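## Task

Get the printed block fully inside the top tray of the utility cart, then move the cart into the yellow bay so that each of its four wheels rests inside the taped outline and none touches the tape. The robot must not tip over or be left leaning. Anything that stays in place only because the robot is still holding it at the end does not count.

## Robot and tools

ROBOT. A simulated Hello Robot Stretch 3 with a single arm. It has a two-wheel base (0.33 m long, 0.34 m wide), a lift that rides up a mast, and a telescoping arm that reaches out of the robot's RIGHT side. The arm ends in a wrist with yaw, pitch and roll joints and a gripper. The base cannot drive sideways, so moving the gripper forward or back means driving the base. Turning in place pivots about the midpoint of the drive wheels, 0.05 m behind the front edge. With the arm pulled in and the wrist folded, the wrist pokes out up to 0.06 m beyond the right side and a turn sweeps a 0.28 m radius; an unfolded, level gripper reaches past that.

FRAMES. Base frame: origin on the floor between the drive wheels, x forward, y left, z up. hand_pose is reported in this frame, at the point where closed fingertips meet; with all wrist joints at zero its x axis is up, y points back toward the mast, z toward the rear. The odometry frame is the base frame at the start; heading is positive to the left, from -3.142 to 3.142.

execute_actions takes "actions", a list run in order (empty list: just report). Each action may have "robot", "steps" (integer 1 to 450 control steps at 30 per second, default 1) and "until". {"steps": n} alone waits. "robot" is one command, a list of up to 8 commands and {"pause_s": s} items (s at most 15) executed one after another, or {"stop": true}, which brakes everything and clears the queue. A command may contain:
- "base": exactly one key. translate_m is a relative drive in metres from wherever the base is when that command begins, forward positive, magnitude at most 1. rotate_rad is a relative in-place turn in radians, left (counter-clockwise seen from above) positive, magnitude at most 3.2.
- "joints": one dictionary of absolute targets by name; unnamed joints keep their current goal. lift_m 0 to 1.1 m (arm height). arm_m 0 to 0.52 m (extension). wrist_yaw_rad -1.345 to 4.42 (0 along the arm, positive swings toward the front, 3.0 folds over the base). wrist_pitch_rad -1.57 to 0.451 (0 level, negative tips fingers down). wrist_roll_rad -2.911 to 2.911 (0 has fingers side by side and level). gripper_m -0.089 to 0.179, larger is wider; the real fingertip gap is 0.007 m less when nearly shut and 0.025 m less when fully open, and zero below 0.007. head_pan_rad -3.953 to 1.73 (0 ahead, positive left, -1.57 looks along the arm). head_tilt_rad -1.53 to 0.419 (negative down).
- "contact_limits": {"arm_m": effort percent, 1 to 100}; the arm halts with contact_stop at about that effort (negative when retracting). It lasts until the next arm_m command and is capped at a maximum.
Motions keep running across later actions and while you think. A new command takes over at once; it discards any older queue, and joints it names retarget (possibly overshooting). If any action is invalid or out of range, nothing in the call runs.
"until" ends an action early. {"robot": {"status": "ended"}} waits until nothing reads moving and no queue runs; with "any" in place of "robot", it fires when the first motion or queue ends. Other fields: a status word or ["!=", "moving"], or numbers with "=", "!=", "<", "<=", ">", ">=" compared at printed precision (joints 3 decimals, base values 4). Do not wait for exact equality on a reading.

zoom_image: camera (head_camera 896x504, nav_camera 672x504 fisheye, wrist_camera 644x364) and region [x0, y0, x1, y1] in that camera's pixels, top-left origin, at most 504 by 504. head_camera and nav_camera move with the head joints.

finished_scene: pass the current scene number. It cannot be undone; let every motion end first, since remaining motion is braked afterward and may fall short.

RESULTS. Each result is one moment plus a picture per camera. base_status shows progress in brackets (distance moved by wheel count of goal). joint_goals, joint_status, measured_speeds (units per second), refusals, queue (idle/running/done/dropped/stopped), queue_left. Status words: moving, done (within tolerance; for the base, wheels turned enough even if slipping), off_target (rested short, may still push), contact_stop (the joint went slack), time_out, stopped, not_commanded, torque_fault (a wrist servo shut off for 10 s after hard effort). Lines starting refused:, dropped: or replaced: explain problems, counting from 0. robot.on_its_own appears when the robot changed a goal, a joint is slack or off, a motor at rest shows unusual effort, or base_tilt deviates by 3 degrees or more. lidar_m: 12 distances in 30-degree sectors, first straight ahead then counter-clockwise, at 0.17 m height. wrist_depth_mm and head_depth_mm: 7x7 median depths. motor_effort: percent with peak in brackets. base_odometry, turned_by_wheels, turned_by_imu, base_tilt (forward and right positive).

SPEED. Base runs at up to 0.30 m/s and 1.9 rad/s only if lift_m below 0.30, arm_m below 0.03 and wrist_yaw_rad above 2.54; otherwise 0.10 m/s and 0.63 rad/s.

GRIPPER. Close to a value below the object's width to grip; open at least 0.02 above the touch value to release. Neither the reading nor done confirms a grasp. Over-squeezing triggers a stall guard that weakens grip.

CAUTIONS. Fold or unfold the wrist only with lift_m 0.32 to 0.95, wrist_pitch_rad -0.4 and roll near 0; once folded the lift may go to 0.25. With yaw below -0.4, keep pitch at -0.5 or lower. Pushing into something rigid with the gripper above about 0.45 m, repeating a push after contact_stop, driving while gripping or hooking a fixed object, or snagging furniture (especially reversing) can tip the robot. If it leans, back off in small steps, free the gripper, and lower lift_m to about 0.2 if needed. Loose objects may get brief pushes. Avoid drops, slams and hard hits, and release the item so it stays without the robot's help.

Each tool is called after "Request:" as a command line: name --argument value for each argument, lists and objects as JSON in quotes; but a table of rows of numbers goes row by row, as --pt "numbers of a row", without its own name.

## Session

Request:
execute_actions --actions '[]'

Scene clock: 0.00 s.
robot.base_odometry: x=+0.000 y=+0.000 heading=+0.000 (m, m, rad; robot's odometry frame)
robot.turned_by_wheels: +0.000 (rad since the last result)
robot.turned_by_imu: +0.000 (rad since the last result)
robot.base_tilt: forward=+0.3 right=+0.4 (deg)
robot.lidar_m: 1.41 1.53 1.54 1.73 1.10 1.59 1.67 2.22 2.25 1.18 1.01 2.58
robot.head_depth_mm: 1734 2549 2731 2728 2715 2623 2225 / 1714 2363 2429 2393 2350 2323 2021 / 1725 2176 2157 2134 1982 1939 1890 / 1711 1969 1949 1926 1868 1846 1752 / 1714 1791 1781 1768 1714 1679 1559 / 1633 1653 1629 1619 1560 1443 1437 / 1524 1518 1515 1508 1485 1473 1469
robot.base_status: not_commanded
robot.joint_positions: lift_m=+0.494 arm_m=-0.001 wrist_yaw_rad=+2.839 wrist_pitch_rad=-0.380 wrist_roll_rad=-0.006 gripper_m=+0.037 head_pan_rad=+0.012 head_tilt_rad=+0.013
robot.joint_goals: lift_m=+0.494 arm_m=-0.001 wrist_yaw_rad=+2.839 wrist_pitch_rad=-0.380 wrist_roll_rad=-0.006 gripper_m=+0.037 head_pan_rad=+0.012 head_tilt_rad=+0.013
robot.joint_status: lift_m=not_commanded arm_m=not_commanded wrist_yaw_rad=not_commanded wrist_pitch_rad=not_commanded wrist_roll_rad=not_commanded gripper_m=not_commanded head_pan_rad=not_commanded head_tilt_rad=not_commanded
robot.measured_speeds: translate_m=+0.000 rotate_rad=+0.000 lift_m=+0.000 arm_m=+0.000 wrist_yaw_rad=+0.000 wrist_pitch_rad=+0.000 wrist_roll_rad=+0.000 head_pan_rad=+0.000 head_tilt_rad=+0.000
robot: refusals=0 queue=idle queue_left=0
robot.motor_effort: left_wheel=+0 right_wheel=-1 lift_m=+27 arm_m=+0 wrist_yaw_rad=-1 wrist_pitch_rad=+7 wrist_roll_rad=-1 gripper_m=+1 head_pan_rad=+0 head_tilt_rad=+1 (%)
robot.hand_pose: x=+0.0469 y=+0.0743 z=+0.5153 quat_wxyz=(+0.237, +0.704, +0.028, +0.669) (m; robot's base frame)
robot.wrist_depth_mm: - - - - - - - / - - - - - - - / - - - - - - - / - - - - - - - / 901 919 963 912 969 902 920 / 748 - 751 758 758 754 750 / 647 - 656 668 656 652 652
pictures: head_camera (sideways: a quarter turn clockwise sets it upright), nav_camera (sideways: a quarter turn counterclockwise sets it upright), wrist_camera
Images, in order (width x height): head_camera 896x504, nav_camera 672x504, wrist_camera 644x364.

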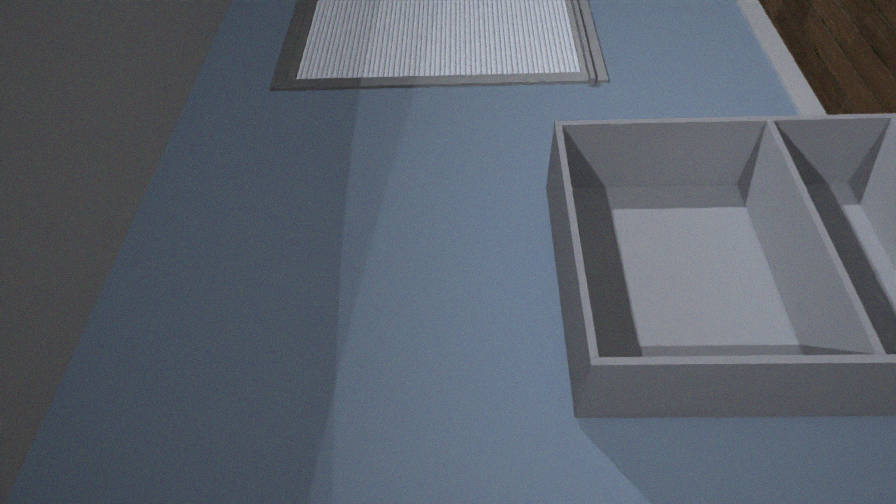

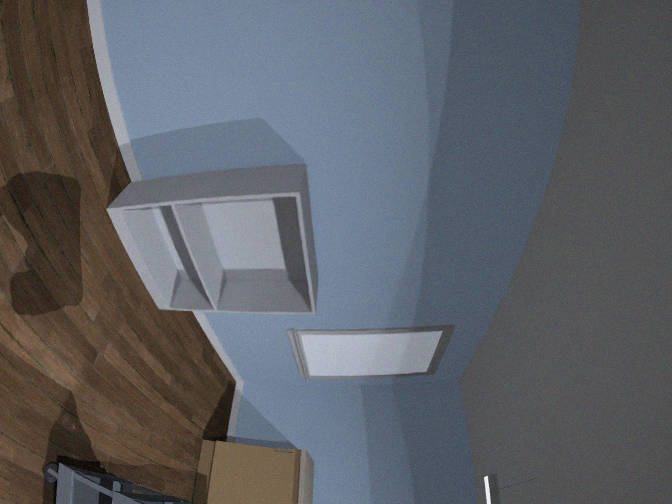

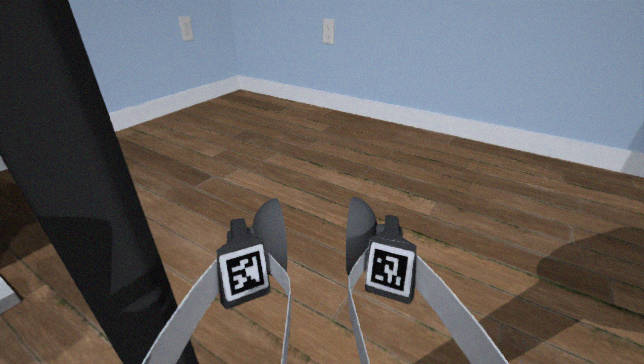

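Request:
execute_actions --actions '[{"robot":{"joints":{"head_pan_rad":-1.3,"head_tilt_rad":-0.6}},"steps":200,"until":{"robot":{"status":"ended"}}}]'

Request:
execute_actions --actions '[{"robot":{"joints":{"head_pan_rad":-3.0,"head_tilt_rad":-0.6}},"steps":200,"until":{"robot":{"status":"ended"}}}]'

Request:
execute_actions --actions '[{"robot":{"joints":{"head_pan_rad":1.7,"head_tilt_rad":-0.6}},"steps":300,"until":{"robot":{"status":"ended"}}}]'

Scene clock: 8.27 s.
robot.base_odometry: x=+0.000 y=+0.000 heading=+0.000 (m, m, rad; robot's odometry frame)
robot.turned_by_wheels: +0.000 (rad since the last result)
robot.turned_by_imu: +0.000 (rad since the last result)
robot.base_tilt: forward=+0.0 right=+0.6 (deg)
robot.lidar_m: 1.41 1.53 1.54 1.73 1.10 1.59 1.67 2.22 2.26 1.18 1.01 2.59
robot.head_depth_mm: 2752 2959 3038 2344 1795 1437 1207 / 3140 3402 3396 2365 1796 1452 1215 / 3079 3383 3090 2269 1805 1447 1213 / 2927 3170 1393 1511 1657 1450 1216 / 2830 2541 1350 1514 1604 1457 1215 / 2690 2415 1359 1453 1491 1411 1214 / 2593 2321 1364 1337 1542 1466 1220
robot.base_status: not_commanded
robot.joint_positions: lift_m=+0.494 arm_m=-0.001 wrist_yaw_rad=+2.839 wrist_pitch_rad=-0.380 wrist_roll_rad=-0.006 gripper_m=+0.037 head_pan_rad=-1.293 head_tilt_rad=-0.592
robot.joint_goals: lift_m=+0.494 arm_m=-0.001 wrist_yaw_rad=+2.839 wrist_pitch_rad=-0.380 wrist_roll_rad=-0.006 gripper_m=+0.037 head_pan_rad=-1.300 head_tilt_rad=-0.600
robot.joint_status: lift_m=not_commanded arm_m=not_commanded wrist_yaw_rad=not_commanded wrist_pitch_rad=not_commanded wrist_roll_rad=not_commanded gripper_m=not_commanded head_pan_rad=done head_tilt_rad=done
robot.measured_speeds: translate_m=+0.000 rotate_rad=+0.000 lift_m=+0.000 arm_m=+0.000 wrist_yaw_rad=+0.000 wrist_pitch_rad=+0.000 wrist_roll_rad=+0.000 head_pan_rad=+0.000 head_tilt_rad=+0.000
robot: refusals=0 queue=done queue_left=0
robot.motor_effort: left_wheel=+0(0) right_wheel=-1(1) lift_m=+27(26) arm_m=+0(0) wrist_yaw_rad=+0(1) wrist_pitch_rad=+7(7) wrist_roll_rad=-1(1) gripper_m=-1(1) head_pan_rad=-4(58) head_tilt_rad=-3(25) (%)
robot.hand_pose: x=+0.0469 y=+0.0743 z=+0.5153 quat_wxyz=(+0.237, +0.704, +0.028, +0.669) (m; robot's base frame)
robot.wrist_depth_mm: - - - - - - - / - - - - - - - / - - - - - - - / - - - - - - - / 893 942 934 934 958 919 918 / 741 - 736 765 733 758 759 / 644 - 640 651 651 667 658
pictures: head_camera (sideways: a quarter turn clockwise sets it upright), nav_camera (sideways: a quarter turn counterclockwise sets it upright), wrist_camera
Images, in order (width x height): head_camera 896x504, nav_camera 672x504, wrist_camera 644x364.

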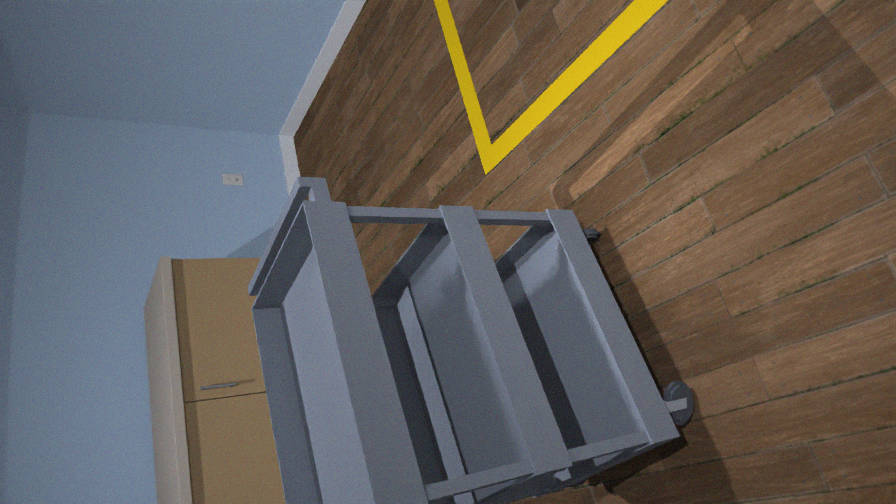

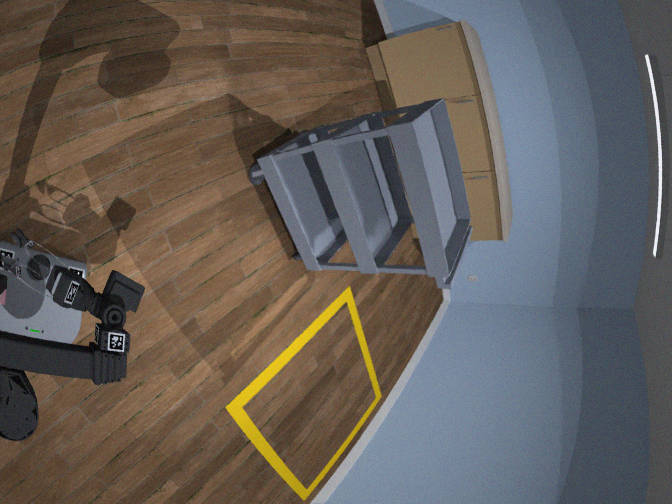

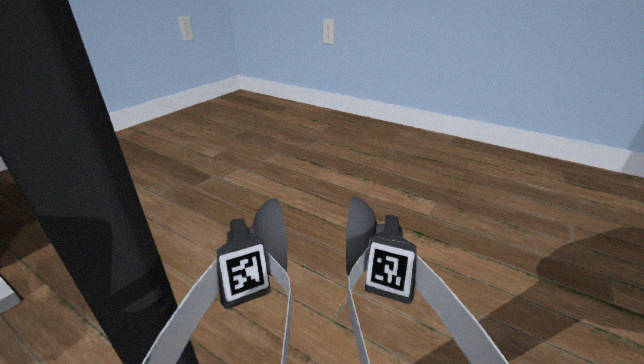

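Scene clock: 9.63 s.
robot.base_odometry: x=+0.000 y=+0.000 heading=+0.000 (m, m, rad; robot's odometry frame)
robot.turned_by_wheels: +0.000 (rad since the last result)
robot.turned_by_imu: +0.000 (rad since the last result)
robot.base_tilt: forward=+0.2 right=+0.3 (deg)
robot.lidar_m: 1.42 1.53 1.53 1.73 1.10 1.59 1.66 2.21 2.25 1.18 1.00 2.58
robot.head_depth_mm: 1697 1801 1528 1146 1785 1440 1207 / 1890 2040 1525 2078 1797 1441 1207 / 2144 2358 1536 2261 1803 1449 1208 / 2203 2424 2604 2374 1790 1445 1210 / 2079 2271 2532 2373 1807 1441 1211 / 1943 2131 2345 2391 1796 1460 1214 / 1855 2012 2213 2309 1826 1452 1212
robot.base_status: not_commanded
robot.joint_positions: lift_m=+0.494 arm_m=-0.001 wrist_yaw_rad=+2.839 wrist_pitch_rad=-0.380 wrist_roll_rad=-0.006 gripper_m=+0.037 head_pan_rad=-2.993 head_tilt_rad=-0.592
robot.joint_goals: lift_m=+0.494 arm_m=-0.001 wrist_yaw_rad=+2.839 wrist_pitch_rad=-0.380 wrist_roll_rad=-0.006 gripper_m=+0.037 head_pan_rad=-3.000 head_tilt_rad=-0.600
robot.joint_status: lift_m=not_commanded arm_m=not_commanded wrist_yaw_rad=not_commanded wrist_pitch_rad=not_commanded wrist_roll_rad=not_commanded gripper_m=not_commanded head_pan_rad=done head_tilt_rad=done
robot.measured_speeds: translate_m=+0.000 rotate_rad=+0.000 lift_m=+0.000 arm_m=+0.000 wrist_yaw_rad=+0.000 wrist_pitch_rad=+0.000 wrist_roll_rad=+0.000 head_pan_rad=+0.000 head_tilt_rad=+0.000
robot: refusals=0 queue=done queue_left=0
robot.motor_effort: left_wheel=+0(0) right_wheel=-1(1) lift_m=+26(27) arm_m=+1(0) wrist_yaw_rad=+0(1) wrist_pitch_rad=+7(7) wrist_roll_rad=+0(0) gripper_m=-1(0) head_pan_rad=-5(59) head_tilt_rad=-2(6) (%)
robot.hand_pose: x=+0.0469 y=+0.0743 z=+0.5153 quat_wxyz=(+0.237, +0.704, +0.028, +0.669) (m; robot's base frame)
robot.wrist_depth_mm: - - - - - - - / - - - - - - - / - - - - - - - / - - - - - - - / 905 928 965 897 980 930 938 / 754 - 751 777 741 768 780 / 646 - 653 636 657 663 658
pictures: head_camera (sideways: a quarter turn clockwise sets it upright), nav_camera (sideways: a quarter turn counterclockwise sets it upright), wrist_camera
Images, in order (width x height): head_camera 896x504, nav_camera 672x504, wrist_camera 644x364.

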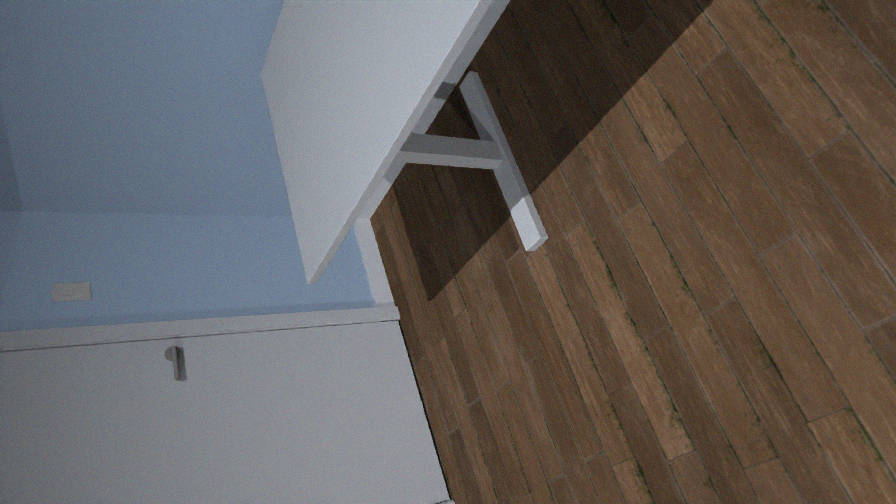

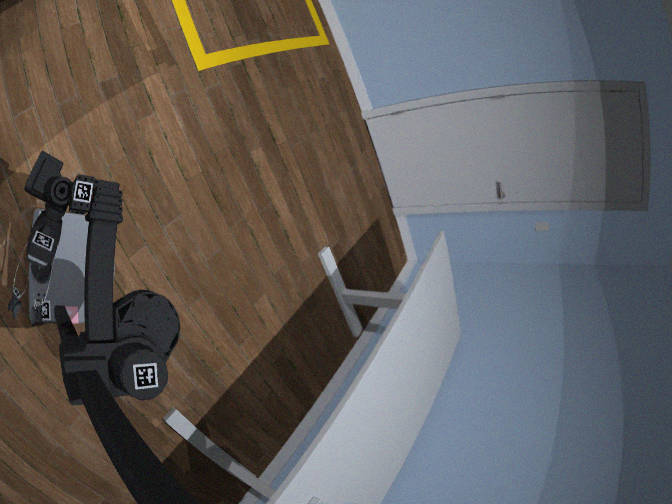

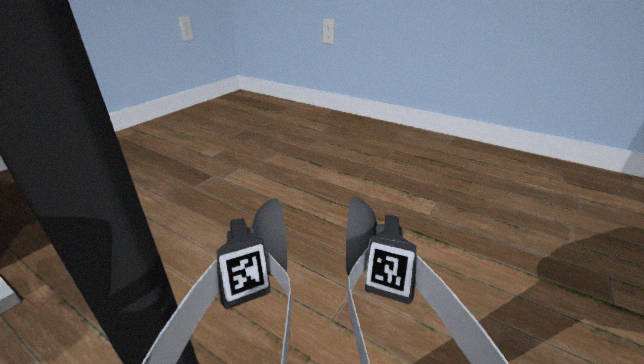

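Scene clock: 12.27 s.
robot.base_odometry: x=+0.000 y=+0.000 heading=+0.000 (m, m, rad; robot's odometry frame)
robot.turned_by_wheels: +0.000 (rad since the last result)
robot.turned_by_imu: +0.000 (rad since the last result)
robot.base_tilt: forward=+0.1 right=+0.5 (deg)
robot.lidar_m: 1.41 1.53 1.54 1.73 1.10 1.59 1.67 2.22 2.25 1.17 1.01 2.59
robot.head_depth_mm: 1590 1706 1848 2006 1792 1447 1210 / 1749 1900 2074 2199 1793 1441 1216 / 1691 1882 2106 2274 1778 1442 1216 / 1585 1744 1960 2156 1794 1451 1214 / 1471 1607 1799 2010 1807 1452 1219 / 1390 1513 1669 1854 1830 1490 - / 1315 1430 1581 - - - -
robot.base_status: not_commanded
robot.joint_positions: lift_m=+0.494 arm_m=-0.001 wrist_yaw_rad=+2.839 wrist_pitch_rad=-0.380 wrist_roll_rad=-0.006 gripper_m=+0.037 head_pan_rad=+1.693 head_tilt_rad=-0.592
robot.joint_goals: lift_m=+0.494 arm_m=-0.001 wrist_yaw_rad=+2.839 wrist_pitch_rad=-0.380 wrist_roll_rad=-0.006 gripper_m=+0.037 head_pan_rad=+1.700 head_tilt_rad=-0.600
robot.joint_status: lift_m=not_commanded arm_m=not_commanded wrist_yaw_rad=not_commanded wrist_pitch_rad=not_commanded wrist_roll_rad=not_commanded gripper_m=not_commanded head_pan_rad=done head_tilt_rad=done
robot.measured_speeds: translate_m=+0.000 rotate_rad=+0.000 lift_m=+0.000 arm_m=+0.000 wrist_yaw_rad=+0.000 wrist_pitch_rad=+0.000 wrist_roll_rad=+0.000 head_pan_rad=+0.000 head_tilt_rad=+0.000
robot: refusals=0 queue=done queue_left=0
robot.motor_effort: left_wheel=+0(0) right_wheel=-1(1) lift_m=+27(26) arm_m=+1(0) wrist_yaw_rad=+0(1) wrist_pitch_rad=+7(7) wrist_roll_rad=+0(0) gripper_m=+0(1) head_pan_rad=+5(57) head_tilt_rad=-2(1) (%)
robot.hand_pose: x=+0.0469 y=+0.0743 z=+0.5153 quat_wxyz=(+0.237, +0.704, +0.028, +0.669) (m; robot's base frame)
robot.wrist_depth_mm: - - - - - - - / - - - - - - - / - - - - - - - / - - - - - - - / 900 907 930 926 966 920 908 / 747 - 727 774 749 776 760 / 646 - 652 651 648 666 657
pictures: head_camera (sideways: a quarter turn clockwise sets it upright), nav_camera (sideways: a quarter turn counterclockwise sets it upright), wrist_camera
Images, in order (width x height): head_camera 896x504, nav_camera 672x504, wrist_camera 644x364.

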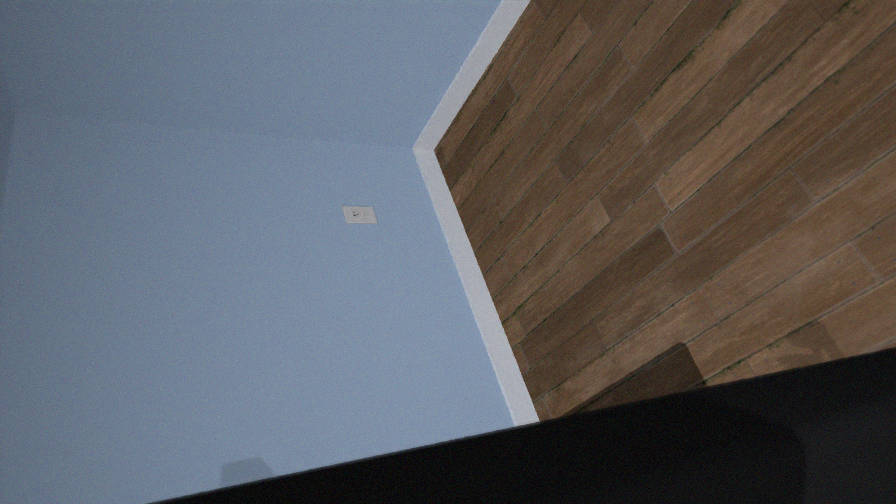

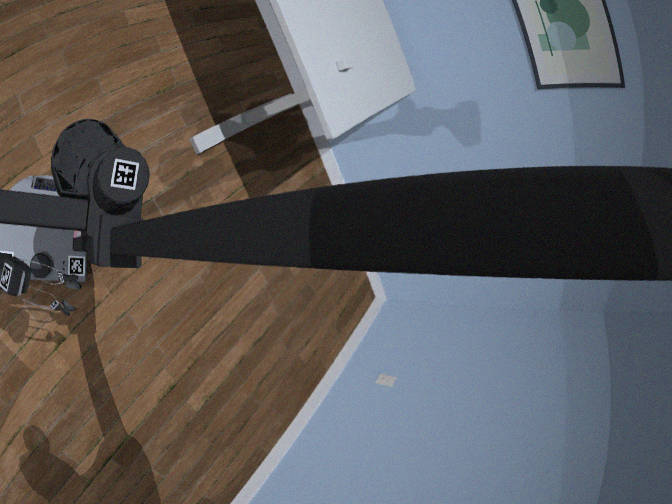

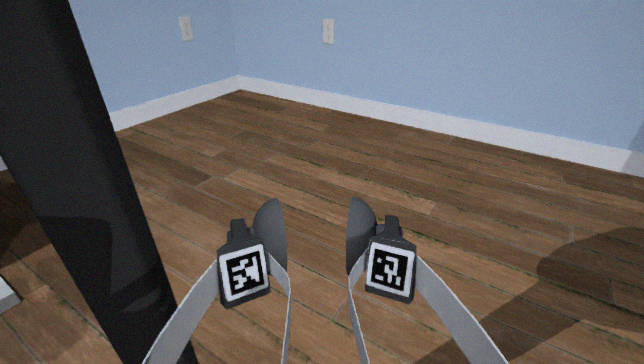

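Request:
execute_actions --actions '[{"robot":[{"base":{"rotate_rad":2.36},"joints":{"lift_m":0.28,"wrist_yaw_rad":3.0,"wrist_pitch_rad":-0.4}},{"base":{"translate_m":0.4}},{"base":{"rotate_rad":1.57},"joints":{"head_pan_rad":-1.57,"head_tilt_rad":-0.8}},{"joints":{"lift_m":0.9}},{"joints":{"wrist_yaw_rad":0,"gripper_m":0.15}}],"steps":450,"until":{"robot":{"status":"ended"}}},{"steps":450,"until":{"robot":{"status":"ended"}}}]'

Scene clock: 50.80 s.
robot.base_odometry: x=-0.284 y=+0.282 heading=-2.354 (m, m, rad; robot's odometry frame)
robot.turned_by_wheels: +3.930 (rad since the last result)
robot.turned_by_imu: +3.986 (rad since the last result)
robot.base_tilt: forward=-0.1 right=+0.4 (deg)
robot.lidar_m: 2.17 2.37 1.46 1.41 1.68 1.59 1.57 1.50 1.19 0.70 1.27 1.39
robot.head_depth_mm: 962 1096 1275 1512 - - - / 974 1108 1055 826 - - 1082 / 981 1119 1024 828 - - 1083 / 994 1136 1022 830 - 1288 1103 / 1003 1149 1026 817 680 1289 1127 / 1016 1161 1021 807 681 1291 1125 / 1028 1172 1028 807 686 1292 1124
robot.base_status: done (rotate_rad +1.5698 of +1.5700)
robot.joint_positions: lift_m=+0.899 arm_m=-0.001 wrist_yaw_rad=+0.003 wrist_pitch_rad=-0.415 wrist_roll_rad=-0.006 gripper_m=+0.150 head_pan_rad=-1.563 head_tilt_rad=-0.790
robot.joint_goals: lift_m=+0.900 arm_m=-0.001 wrist_yaw_rad=+0.000 wrist_pitch_rad=-0.400 wrist_roll_rad=-0.006 gripper_m=+0.150 head_pan_rad=-1.570 head_tilt_rad=-0.800
robot.joint_status: lift_m=done arm_m=not_commanded wrist_yaw_rad=done wrist_pitch_rad=done wrist_roll_rad=not_commanded gripper_m=done head_pan_rad=done head_tilt_rad=done
robot.measured_speeds: translate_m=+0.000 rotate_rad=+0.000 lift_m=+0.000 arm_m=+0.000 wrist_yaw_rad=+0.000 wrist_pitch_rad=+0.000 wrist_roll_rad=+0.000 head_pan_rad=+0.000 head_tilt_rad=+0.000
robot: refusals=0 queue=done queue_left=0
robot.motor_effort: left_wheel=-5(14) right_wheel=+1(8) lift_m=+37(39) arm_m=+0(0) wrist_yaw_rad=-4(3) wrist_pitch_rad=+7(7) wrist_roll_rad=+0(1) gripper_m=+0(81) head_pan_rad=-4(58) head_tilt_rad=-3(16) (%)
robot.hand_pose: x=-0.0209 y=-0.3691 z=+0.9127 quat_wxyz=(+0.695, +0.147, -0.689, -0.145) (m; robot's base frame)
robot.wrist_depth_mm: 900 860 828 832 808 773 791 / 940 911 890 905 891 858 830 / 693 690 709 722 747 963 911 / 534 536 542 544 550 - - / 427 448 437 442 441 - - / 374 - 372 371 374 - - / 308 316 319 319 322 340 -
pictures: head_camera (sideways: a quarter turn clockwise sets it upright), nav_camera (sideways: a quarter turn counterclockwise sets it upright), wrist_camera
Images, in order (width x height): head_camera 896x504, nav_camera 672x504, wrist_camera 644x364.

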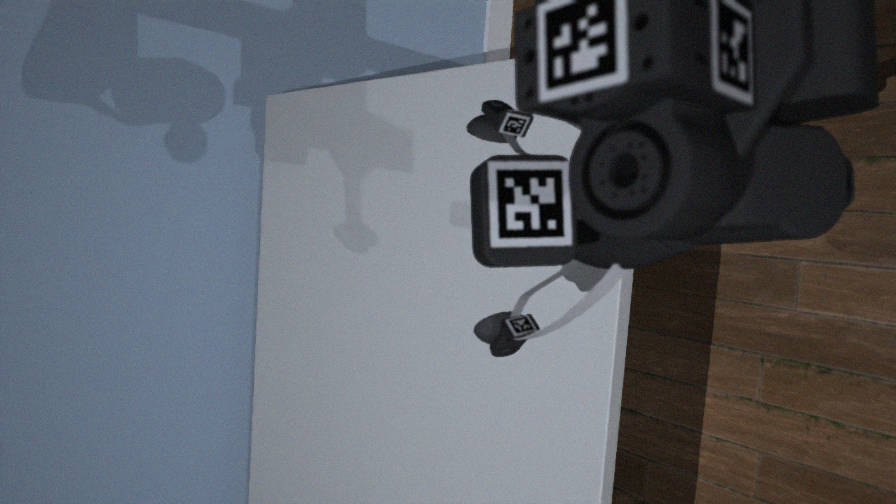

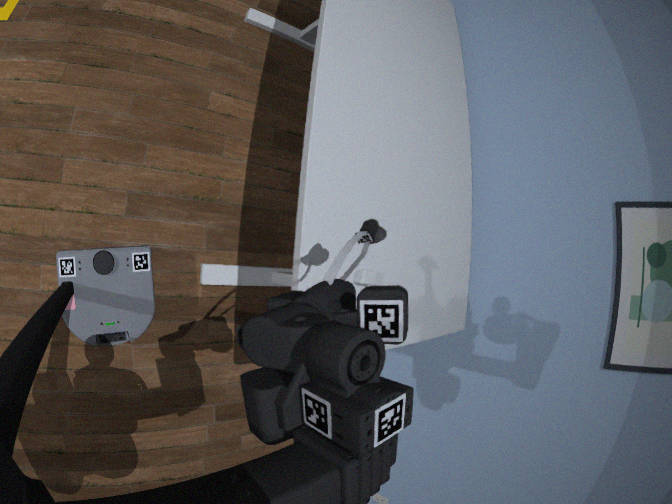

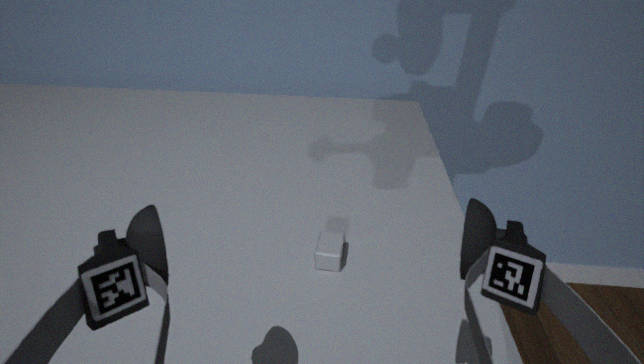

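Request:
execute_actions --actions '[{"robot":{"joints":{"arm_m":0.12,"lift_m":0.82}},"steps":300,"until":{"robot":{"status":"ended"}}}]'

Scene clock: 58.97 s.
robot.base_odometry: x=-0.284 y=+0.282 heading=-2.354 (m, m, rad; robot's odometry frame)
robot.turned_by_wheels: +0.000 (rad since the last result)
robot.turned_by_imu: +0.000 (rad since the last result)
robot.base_tilt: forward=+0.0 right=+0.5 (deg)
robot.lidar_m: 2.17 2.36 1.46 1.41 1.67 1.59 1.57 1.50 1.19 0.70 1.27 1.39
robot.head_depth_mm: 960 1095 1269 1481 - - 1106 / 977 1114 1061 852 - 1271 1125 / 984 1127 1018 856 - 1261 1124 / 993 1135 1019 855 649 1293 1122 / 1004 1146 1023 805 683 1291 1124 / 1012 1161 1026 806 682 1297 1120 / 1025 1172 1026 807 684 1291 1128
robot.base_status: done (rotate_rad +1.5698 of +1.5700)
robot.joint_positions: lift_m=+0.821 arm_m=+0.120 wrist_yaw_rad=+0.002 wrist_pitch_rad=-0.415 wrist_roll_rad=-0.006 gripper_m=+0.150 head_pan_rad=-1.563 head_tilt_rad=-0.790
robot.joint_goals: lift_m=+0.820 arm_m=+0.120 wrist_yaw_rad=+0.000 wrist_pitch_rad=-0.400 wrist_roll_rad=-0.006 gripper_m=+0.150 head_pan_rad=-1.570 head_tilt_rad=-0.800
robot.joint_status: lift_m=done arm_m=done wrist_yaw_rad=done wrist_pitch_rad=done wrist_roll_rad=not_commanded gripper_m=done head_pan_rad=done head_tilt_rad=done
robot.measured_speeds: translate_m=+0.000 rotate_rad=+0.000 lift_m=+0.000 arm_m=+0.000 wrist_yaw_rad=+0.000 wrist_pitch_rad=+0.000 wrist_roll_rad=+0.000 head_pan_rad=+0.000 head_tilt_rad=+0.000
robot: refusals=0 queue=done queue_left=0
robot.motor_effort: left_wheel=-5(5) right_wheel=+1(2) lift_m=+10(37) arm_m=+4(2) wrist_yaw_rad=-3(3) wrist_pitch_rad=+7(7) wrist_roll_rad=+0(0) gripper_m=+0(0) head_pan_rad=-4(5) head_tilt_rad=-3(3) (%)
robot.hand_pose: x=-0.0212 y=-0.4894 z=+0.8340 quat_wxyz=(+0.694, +0.147, -0.689, -0.145) (m; robot's base frame)
robot.wrist_depth_mm: 773 767 735 711 696 695 673 / 747 750 757 770 737 762 725 / 518 513 519 533 531 813 780 / 399 405 403 401 405 846 872 / 324 338 325 328 328 943 950 / 278 - 275 260 276 - - / 228 237 237 236 239 238 956
pictures: head_camera (sideways: a quarter turn clockwise sets it upright), nav_camera (sideways: a quarter turn counterclockwise sets it upright), wrist_camera
Images, in order (width x height): head_camera 896x504, nav_camera 672x504, wrist_camera 644x364.

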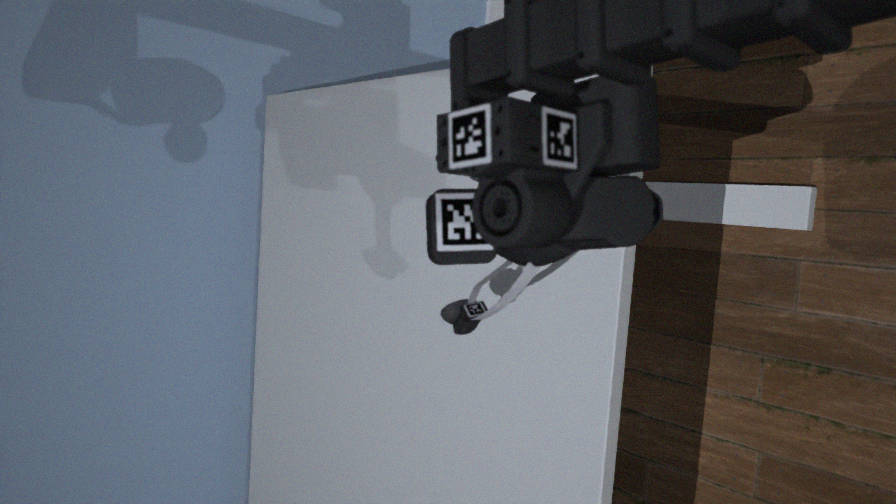

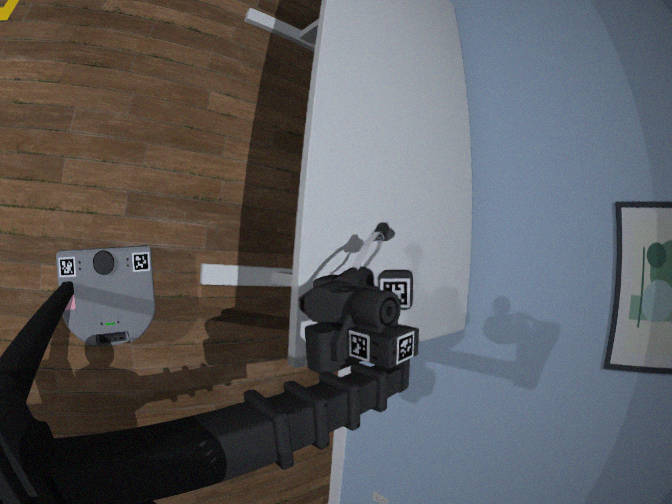

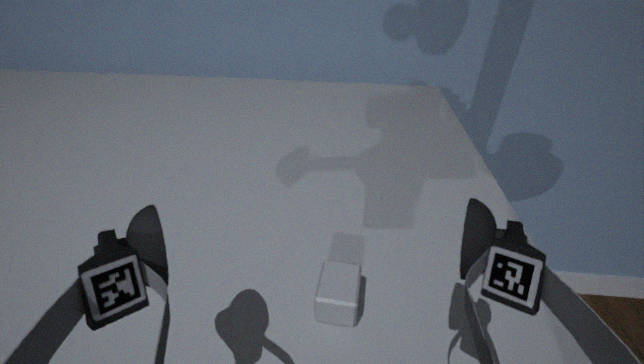

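Request:
execute_actions --actions '[{"robot":{"joints":{"arm_m":0.16,"lift_m":0.76}},"steps":300,"until":{"robot":{"status":"ended"}}}]'

Scene clock: 67.77 s.
robot.base_odometry: x=-0.284 y=+0.282 heading=-2.354 (m, m, rad; robot's odometry frame)
robot.turned_by_wheels: +0.000 (rad since the last result)
robot.turned_by_imu: +0.000 (rad since the last result)
robot.base_tilt: forward=+0.1 right=+0.6 (deg)
robot.lidar_m: 2.17 2.37 1.46 1.40 1.68 1.60 1.57 1.50 1.19 0.71 1.27 1.39
robot.head_depth_mm: 961 1098 1277 1512 1548 - - / 974 1111 1057 829 - 1291 1124 / 986 1121 1021 831 - 1273 1128 / 993 1136 1021 831 647 1290 1124 / 1005 1150 1026 805 682 1294 1121 / 1015 1156 1024 807 683 1291 1123 / 1023 1166 1026 806 683 1295 1124
robot.base_status: done (rotate_rad +1.5698 of +1.5700)
robot.joint_positions: lift_m=+0.761 arm_m=+0.160 wrist_yaw_rad=+0.002 wrist_pitch_rad=-0.415 wrist_roll_rad=-0.006 gripper_m=+0.150 head_pan_rad=-1.563 head_tilt_rad=-0.790
robot.joint_goals: lift_m=+0.760 arm_m=+0.160 wrist_yaw_rad=+0.000 wrist_pitch_rad=-0.400 wrist_roll_rad=-0.006 gripper_m=+0.150 head_pan_rad=-1.570 head_tilt_rad=-0.800
robot.joint_status: lift_m=done arm_m=done wrist_yaw_rad=done wrist_pitch_rad=done wrist_roll_rad=not_commanded gripper_m=done head_pan_rad=done head_tilt_rad=done
robot.measured_speeds: translate_m=+0.000 rotate_rad=+0.000 lift_m=+0.000 arm_m=+0.000 wrist_yaw_rad=+0.000 wrist_pitch_rad=+0.000 wrist_roll_rad=+0.000 head_pan_rad=+0.000 head_tilt_rad=+0.000
robot: refusals=0 queue=done queue_left=0
robot.motor_effort: left_wheel=-5(4) right_wheel=+1(2) lift_m=+12(12) arm_m=+4(4) wrist_yaw_rad=-3(2) wrist_pitch_rad=+7(7) wrist_roll_rad=+0(1) gripper_m=+1(1) head_pan_rad=-4(4) head_tilt_rad=-3(3) (%)
robot.hand_pose: x=-0.0212 y=-0.5294 z=+0.7740 quat_wxyz=(+0.694, +0.147, -0.689, -0.145) (m; robot's base frame)
robot.wrist_depth_mm: 746 711 706 682 673 664 638 / 553 560 560 564 578 698 689 / 388 386 394 392 393 451 765 / 295 298 299 300 302 303 824 / 241 252 241 242 245 253 266 / 209 - 203 182 205 - 206 / 170 175 176 175 175 177 178
pictures: head_camera (sideways: a quarter turn clockwise sets it upright), nav_camera (sideways: a quarter turn counterclockwise sets it upright), wrist_camera
Images, in order (width x height): head_camera 896x504, nav_camera 672x504, wrist_camera 644x364.

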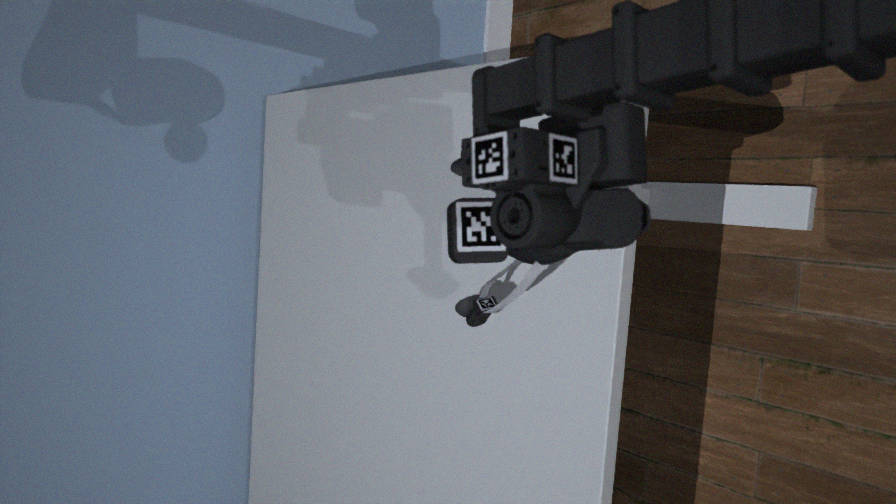

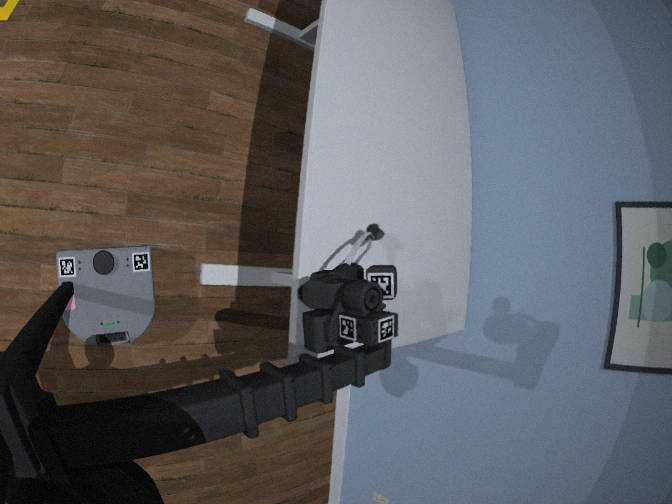

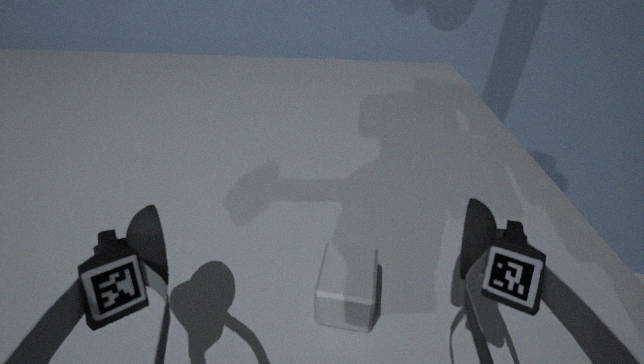

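Request:
execute_actions --actions '[{"robot":[{"joints":{"lift_m":0.73}},{"joints":{"gripper_m":0.01}},{"joints":{"lift_m":0.85}}],"steps":400,"until":{"robot":{"status":"ended"}}}]'

Scene clock: 77.83 s.
robot.base_odometry: x=-0.284 y=+0.282 heading=-2.354 (m, m, rad; robot's odometry frame)
robot.turned_by_wheels: +0.000 (rad since the last result)
robot.turned_by_imu: -0.001 (rad since the last result)
robot.base_tilt: forward=+0.2 right=+0.6 (deg)
robot.lidar_m: 2.17 2.37 1.45 1.41 1.68 1.60 1.58 1.51 1.19 0.70 1.27 1.39
robot.head_depth_mm: 962 1098 1264 - - 1248 1099 / 971 1108 1085 - 640 1264 1121 / 978 1120 1060 - 639 1279 1121 / 990 1129 1023 793 646 1279 1126 / 1006 1151 1024 804 681 1296 1126 / 1012 1164 1027 805 682 1285 1124 / 1024 1174 1025 808 681 1294 1127
robot.base_status: done (rotate_rad +1.5698 of +1.5700)
robot.joint_positions: lift_m=+0.849 arm_m=+0.160 wrist_yaw_rad=+0.002 wrist_pitch_rad=-0.416 wrist_roll_rad=-0.006 gripper_m=+0.010 head_pan_rad=-1.563 head_tilt_rad=-0.790
robot.joint_goals: lift_m=+0.850 arm_m=+0.160 wrist_yaw_rad=+0.000 wrist_pitch_rad=-0.400 wrist_roll_rad=-0.006 gripper_m=+0.010 head_pan_rad=-1.570 head_tilt_rad=-0.800
robot.joint_status: lift_m=done arm_m=done wrist_yaw_rad=done wrist_pitch_rad=done wrist_roll_rad=not_commanded gripper_m=done head_pan_rad=done head_tilt_rad=done
robot.measured_speeds: translate_m=+0.000 rotate_rad=+0.000 lift_m=+0.000 arm_m=+0.000 wrist_yaw_rad=+0.000 wrist_pitch_rad=+0.000 wrist_roll_rad=+0.000 head_pan_rad=+0.000 head_tilt_rad=+0.000
robot: refusals=0 queue=done queue_left=0
robot.motor_effort: left_wheel=-5(5) right_wheel=+2(2) lift_m=+37(38) arm_m=+4(4) wrist_yaw_rad=-2(3) wrist_pitch_rad=+7(7) wrist_roll_rad=+0(0) gripper_m=-12(83) head_pan_rad=-4(4) head_tilt_rad=-3(3) (%)
robot.hand_pose: x=-0.0212 y=-0.5293 z=+0.8625 quat_wxyz=(+0.694, +0.147, -0.689, -0.145) (m; robot's base frame)
robot.wrist_depth_mm: 737 729 693 682 661 659 645 / 800 777 758 750 729 706 670 / 589 589 595 587 583 767 745 / 452 444 452 453 462 815 832 / 363 364 383 162 386 394 927 / 307 305 298 161 300 313 - / 265 265 265 267 265 268 -
pictures: head_camera (sideways: a quarter turn clockwise sets it upright), nav_camera (sideways: a quarter turn counterclockwise sets it upright), wrist_camera
Images, in order (width x height): head_camera 896x504, nav_camera 672x504, wrist_camera 644x364.

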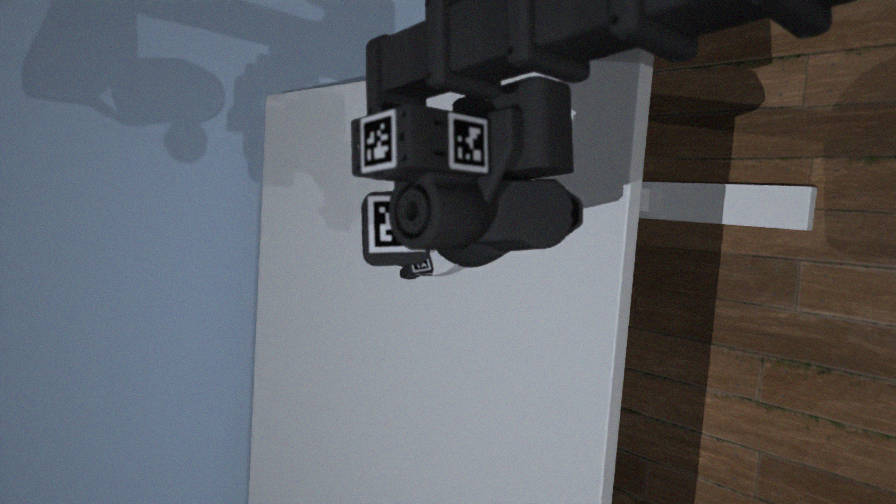

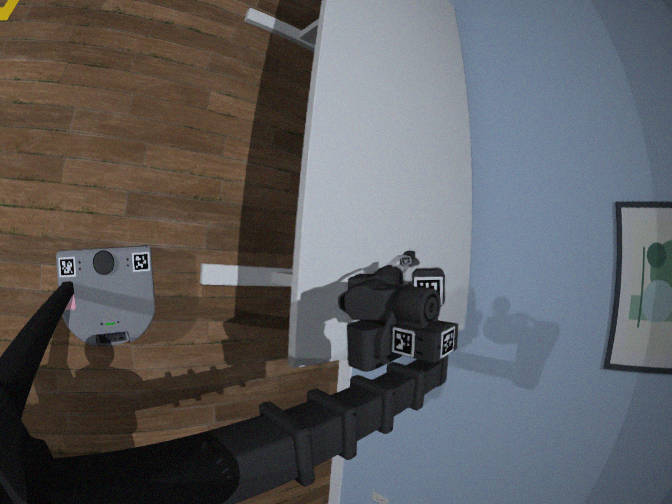

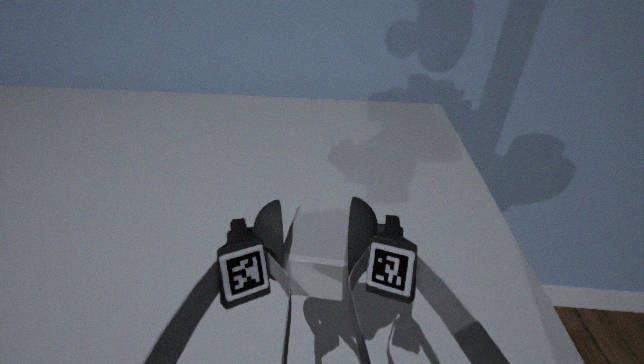

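Request:
execute_actions --actions '[{"robot":[{"joints":{"arm_m":0.0}},{"joints":{"wrist_yaw_rad":3.0}},{"joints":{"lift_m":0.28}},{"base":{"rotate_rad":1.3}},{"base":{"translate_m":0.8}},{"base":{"rotate_rad":1.57},"joints":{"head_tilt_rad":-0.6}},{"joints":{"lift_m":0.93}},{"joints":{"wrist_yaw_rad":0.0}}],"steps":450,"until":{"robot":{"status":"ended"}}},{"steps":450,"until":{"robot":{"status":"ended"}}},{"steps":450,"until":{"robot":{"status":"ended"}}}]'

Scene clock: 120.03 s.
robot.base_odometry: x=+0.112 y=-0.414 heading=+0.516 (m, m, rad; robot's odometry frame)
robot.turned_by_wheels: +2.870 (rad since the last result)
robot.turned_by_imu: +2.910 (rad since the last result)
robot.base_tilt: forward=+0.1 right=+0.3 (deg)
robot.lidar_m: 1.42 1.71 2.12 1.50 1.85 2.23 2.07 2.10 0.73 0.63 0.63 1.74
robot.head_depth_mm: 2490 2782 3040 882 1796 - - / 2450 2185 1180 934 1125 - - / 2395 2134 1199 895 1209 - - / 2356 2080 1157 893 1163 - 1179 / 2302 2052 2117 896 1092 1179 1147 / 2267 2058 2070 901 1062 970 1151 / 2267 2008 2089 988 1670 1445 1208
robot.base_status: done (rotate_rad +1.5698 of +1.5700)
robot.joint_positions: lift_m=+0.929 arm_m=+0.000 wrist_yaw_rad=+0.003 wrist_pitch_rad=-0.416 wrist_roll_rad=-0.006 gripper_m=+0.010 head_pan_rad=-1.563 head_tilt_rad=-0.605
robot.joint_goals: lift_m=+0.930 arm_m=+0.000 wrist_yaw_rad=+0.000 wrist_pitch_rad=-0.400 wrist_roll_rad=-0.006 gripper_m=+0.010 head_pan_rad=-1.570 head_tilt_rad=-0.600
robot.joint_status: lift_m=done arm_m=done wrist_yaw_rad=done wrist_pitch_rad=done wrist_roll_rad=not_commanded gripper_m=done head_pan_rad=done head_tilt_rad=done
robot.measured_speeds: translate_m=+0.000 rotate_rad=+0.000 lift_m=+0.000 arm_m=+0.000 wrist_yaw_rad=+0.000 wrist_pitch_rad=+0.000 wrist_roll_rad=+0.000 head_pan_rad=+0.000 head_tilt_rad=+0.000
robot: refusals=0 queue=done queue_left=0
robot.motor_effort: left_wheel=-5(15) right_wheel=+2(6) lift_m=+37(38) arm_m=-3(3) wrist_yaw_rad=-3(8) wrist_pitch_rad=+8(8) wrist_roll_rad=+0(0) gripper_m=-11(12) head_pan_rad=-4(5) head_tilt_rad=+2(11) (%)
robot.hand_pose: x=-0.0209 y=-0.3699 z=+0.9424 quat_wxyz=(+0.694, +0.148, -0.689, -0.145) (m; robot's base frame)
robot.wrist_depth_mm: - - - - - - - / - - 781 805 755 - - / - 569 596 600 504 554 - / - 399 439 491 994 - - / - - 849 162 781 - - / - - 642 160 925 - - / - - 847 928 943 - -
pictures: head_camera (sideways: a quarter turn clockwise sets it upright), nav_camera (sideways: a quarter turn counterclockwise sets it upright), wrist_camera
Images, in order (width x height): head_camera 896x504, nav_camera 672x504, wrist_camera 644x364.

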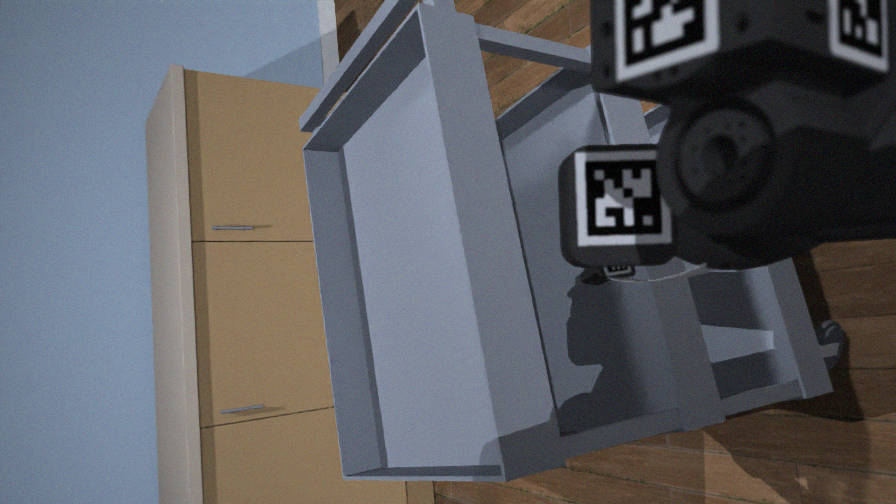

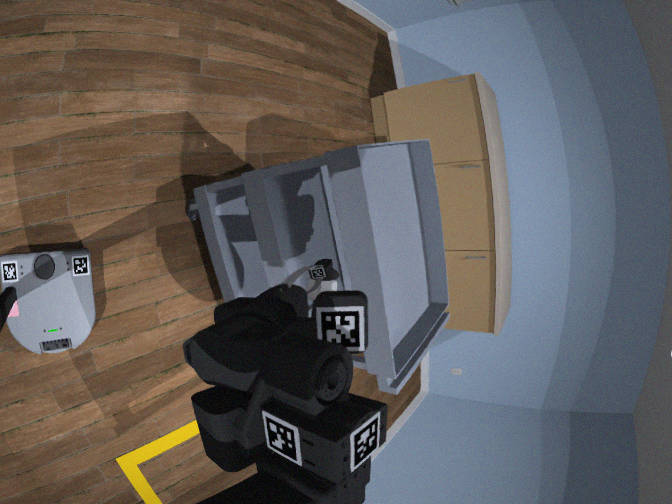

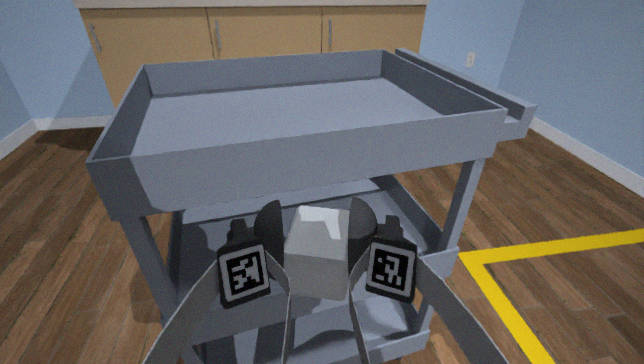

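Request:
execute_actions --actions '[{"robot":[{"joints":{"lift_m":0.97}},{"joints":{"arm_m":0.5}},{"joints":{"lift_m":0.87}}],"steps":450,"until":{"robot":{"status":"ended"}}}]'

Scene clock: 134.50 s.
robot.base_odometry: x=+0.112 y=-0.414 heading=+0.516 (m, m, rad; robot's odometry frame)
robot.turned_by_wheels: +0.000 (rad since the last result)
robot.turned_by_imu: -0.001 (rad since the last result)
robot.base_tilt: forward=+0.1 right=+0.4 (deg)
robot.lidar_m: 1.42 1.71 2.12 1.50 1.86 2.23 2.07 2.09 0.73 0.63 0.63 1.75
robot.head_depth_mm: 2505 2772 3014 880 - 1362 1200 / 2452 2200 2262 - 1124 1271 1203 / 2398 2140 - 895 1124 1224 1207 / 2370 2081 2159 859 1091 1205 1178 / 2322 2074 2117 900 1088 1174 1156 / 2296 2044 2071 900 1060 971 1159 / 2259 1999 2098 990 1675 1442 1214
robot.base_status: done (rotate_rad +1.5698 of +1.5700)
robot.joint_positions: lift_m=+0.871 arm_m=+0.500 wrist_yaw_rad=+0.001 wrist_pitch_rad=-0.416 wrist_roll_rad=-0.006 gripper_m=+0.010 head_pan_rad=-1.563 head_tilt_rad=-0.605
robot.joint_goals: lift_m=+0.870 arm_m=+0.500 wrist_yaw_rad=+0.000 wrist_pitch_rad=-0.400 wrist_roll_rad=-0.006 gripper_m=+0.010 head_pan_rad=-1.570 head_tilt_rad=-0.600
robot.joint_status: lift_m=done arm_m=done wrist_yaw_rad=done wrist_pitch_rad=done wrist_roll_rad=not_commanded gripper_m=done head_pan_rad=done head_tilt_rad=done
robot.measured_speeds: translate_m=+0.000 rotate_rad=+0.000 lift_m=+0.000 arm_m=+0.000 wrist_yaw_rad=+0.000 wrist_pitch_rad=+0.000 wrist_roll_rad=+0.000 head_pan_rad=+0.000 head_tilt_rad=+0.000
robot: refusals=0 queue=done queue_left=0
robot.motor_effort: left_wheel=-5(5) right_wheel=+1(1) lift_m=+11(38) arm_m=+4(4) wrist_yaw_rad=-2(4) wrist_pitch_rad=+8(8) wrist_roll_rad=+0(0) gripper_m=-10(12) head_pan_rad=-4(5) head_tilt_rad=+1(2) (%)
robot.hand_pose: x=-0.0212 y=-0.8692 z=+0.8838 quat_wxyz=(+0.694, +0.147, -0.689, -0.146) (m; robot's base frame)
robot.wrist_depth_mm: - - - - - - - / - - - - - - - / 334 351 375 405 436 368 331 / 339 357 360 363 356 345 282 / 291 289 300 162 304 293 275 / 241 244 239 161 237 246 247 / 209 210 211 212 212 213 214
pictures: head_camera (sideways: a quarter turn clockwise sets it upright), nav_camera (sideways: a quarter turn counterclockwise sets it upright), wrist_camera
Images, in order (width x height): head_camera 896x504, nav_camera 672x504, wrist_camera 644x364.

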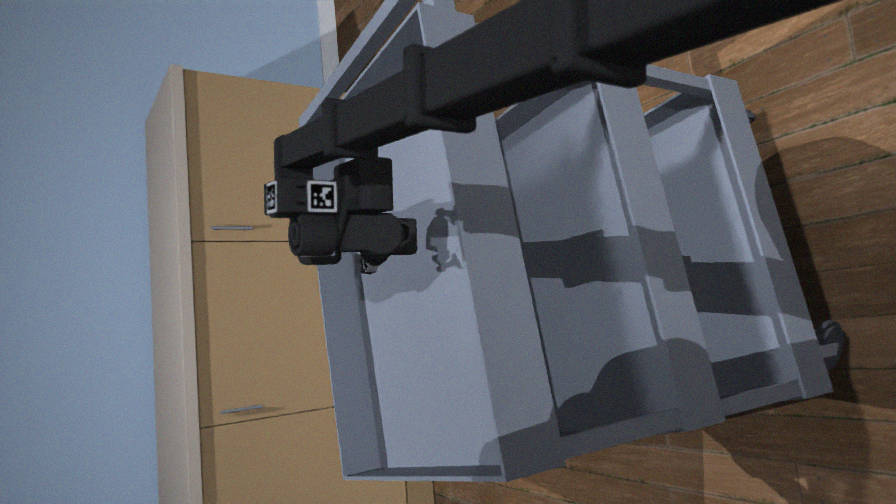

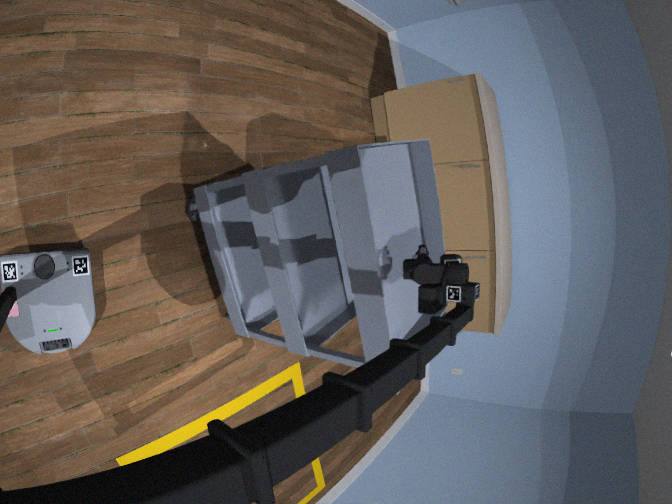

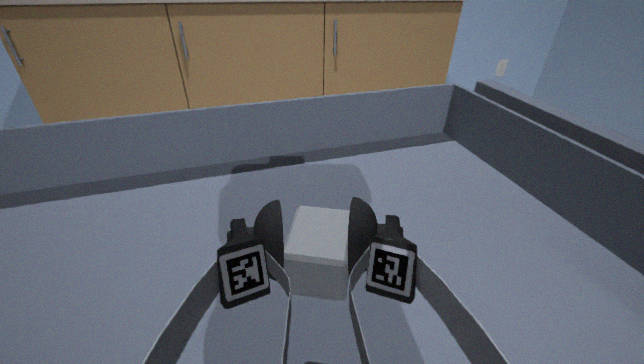

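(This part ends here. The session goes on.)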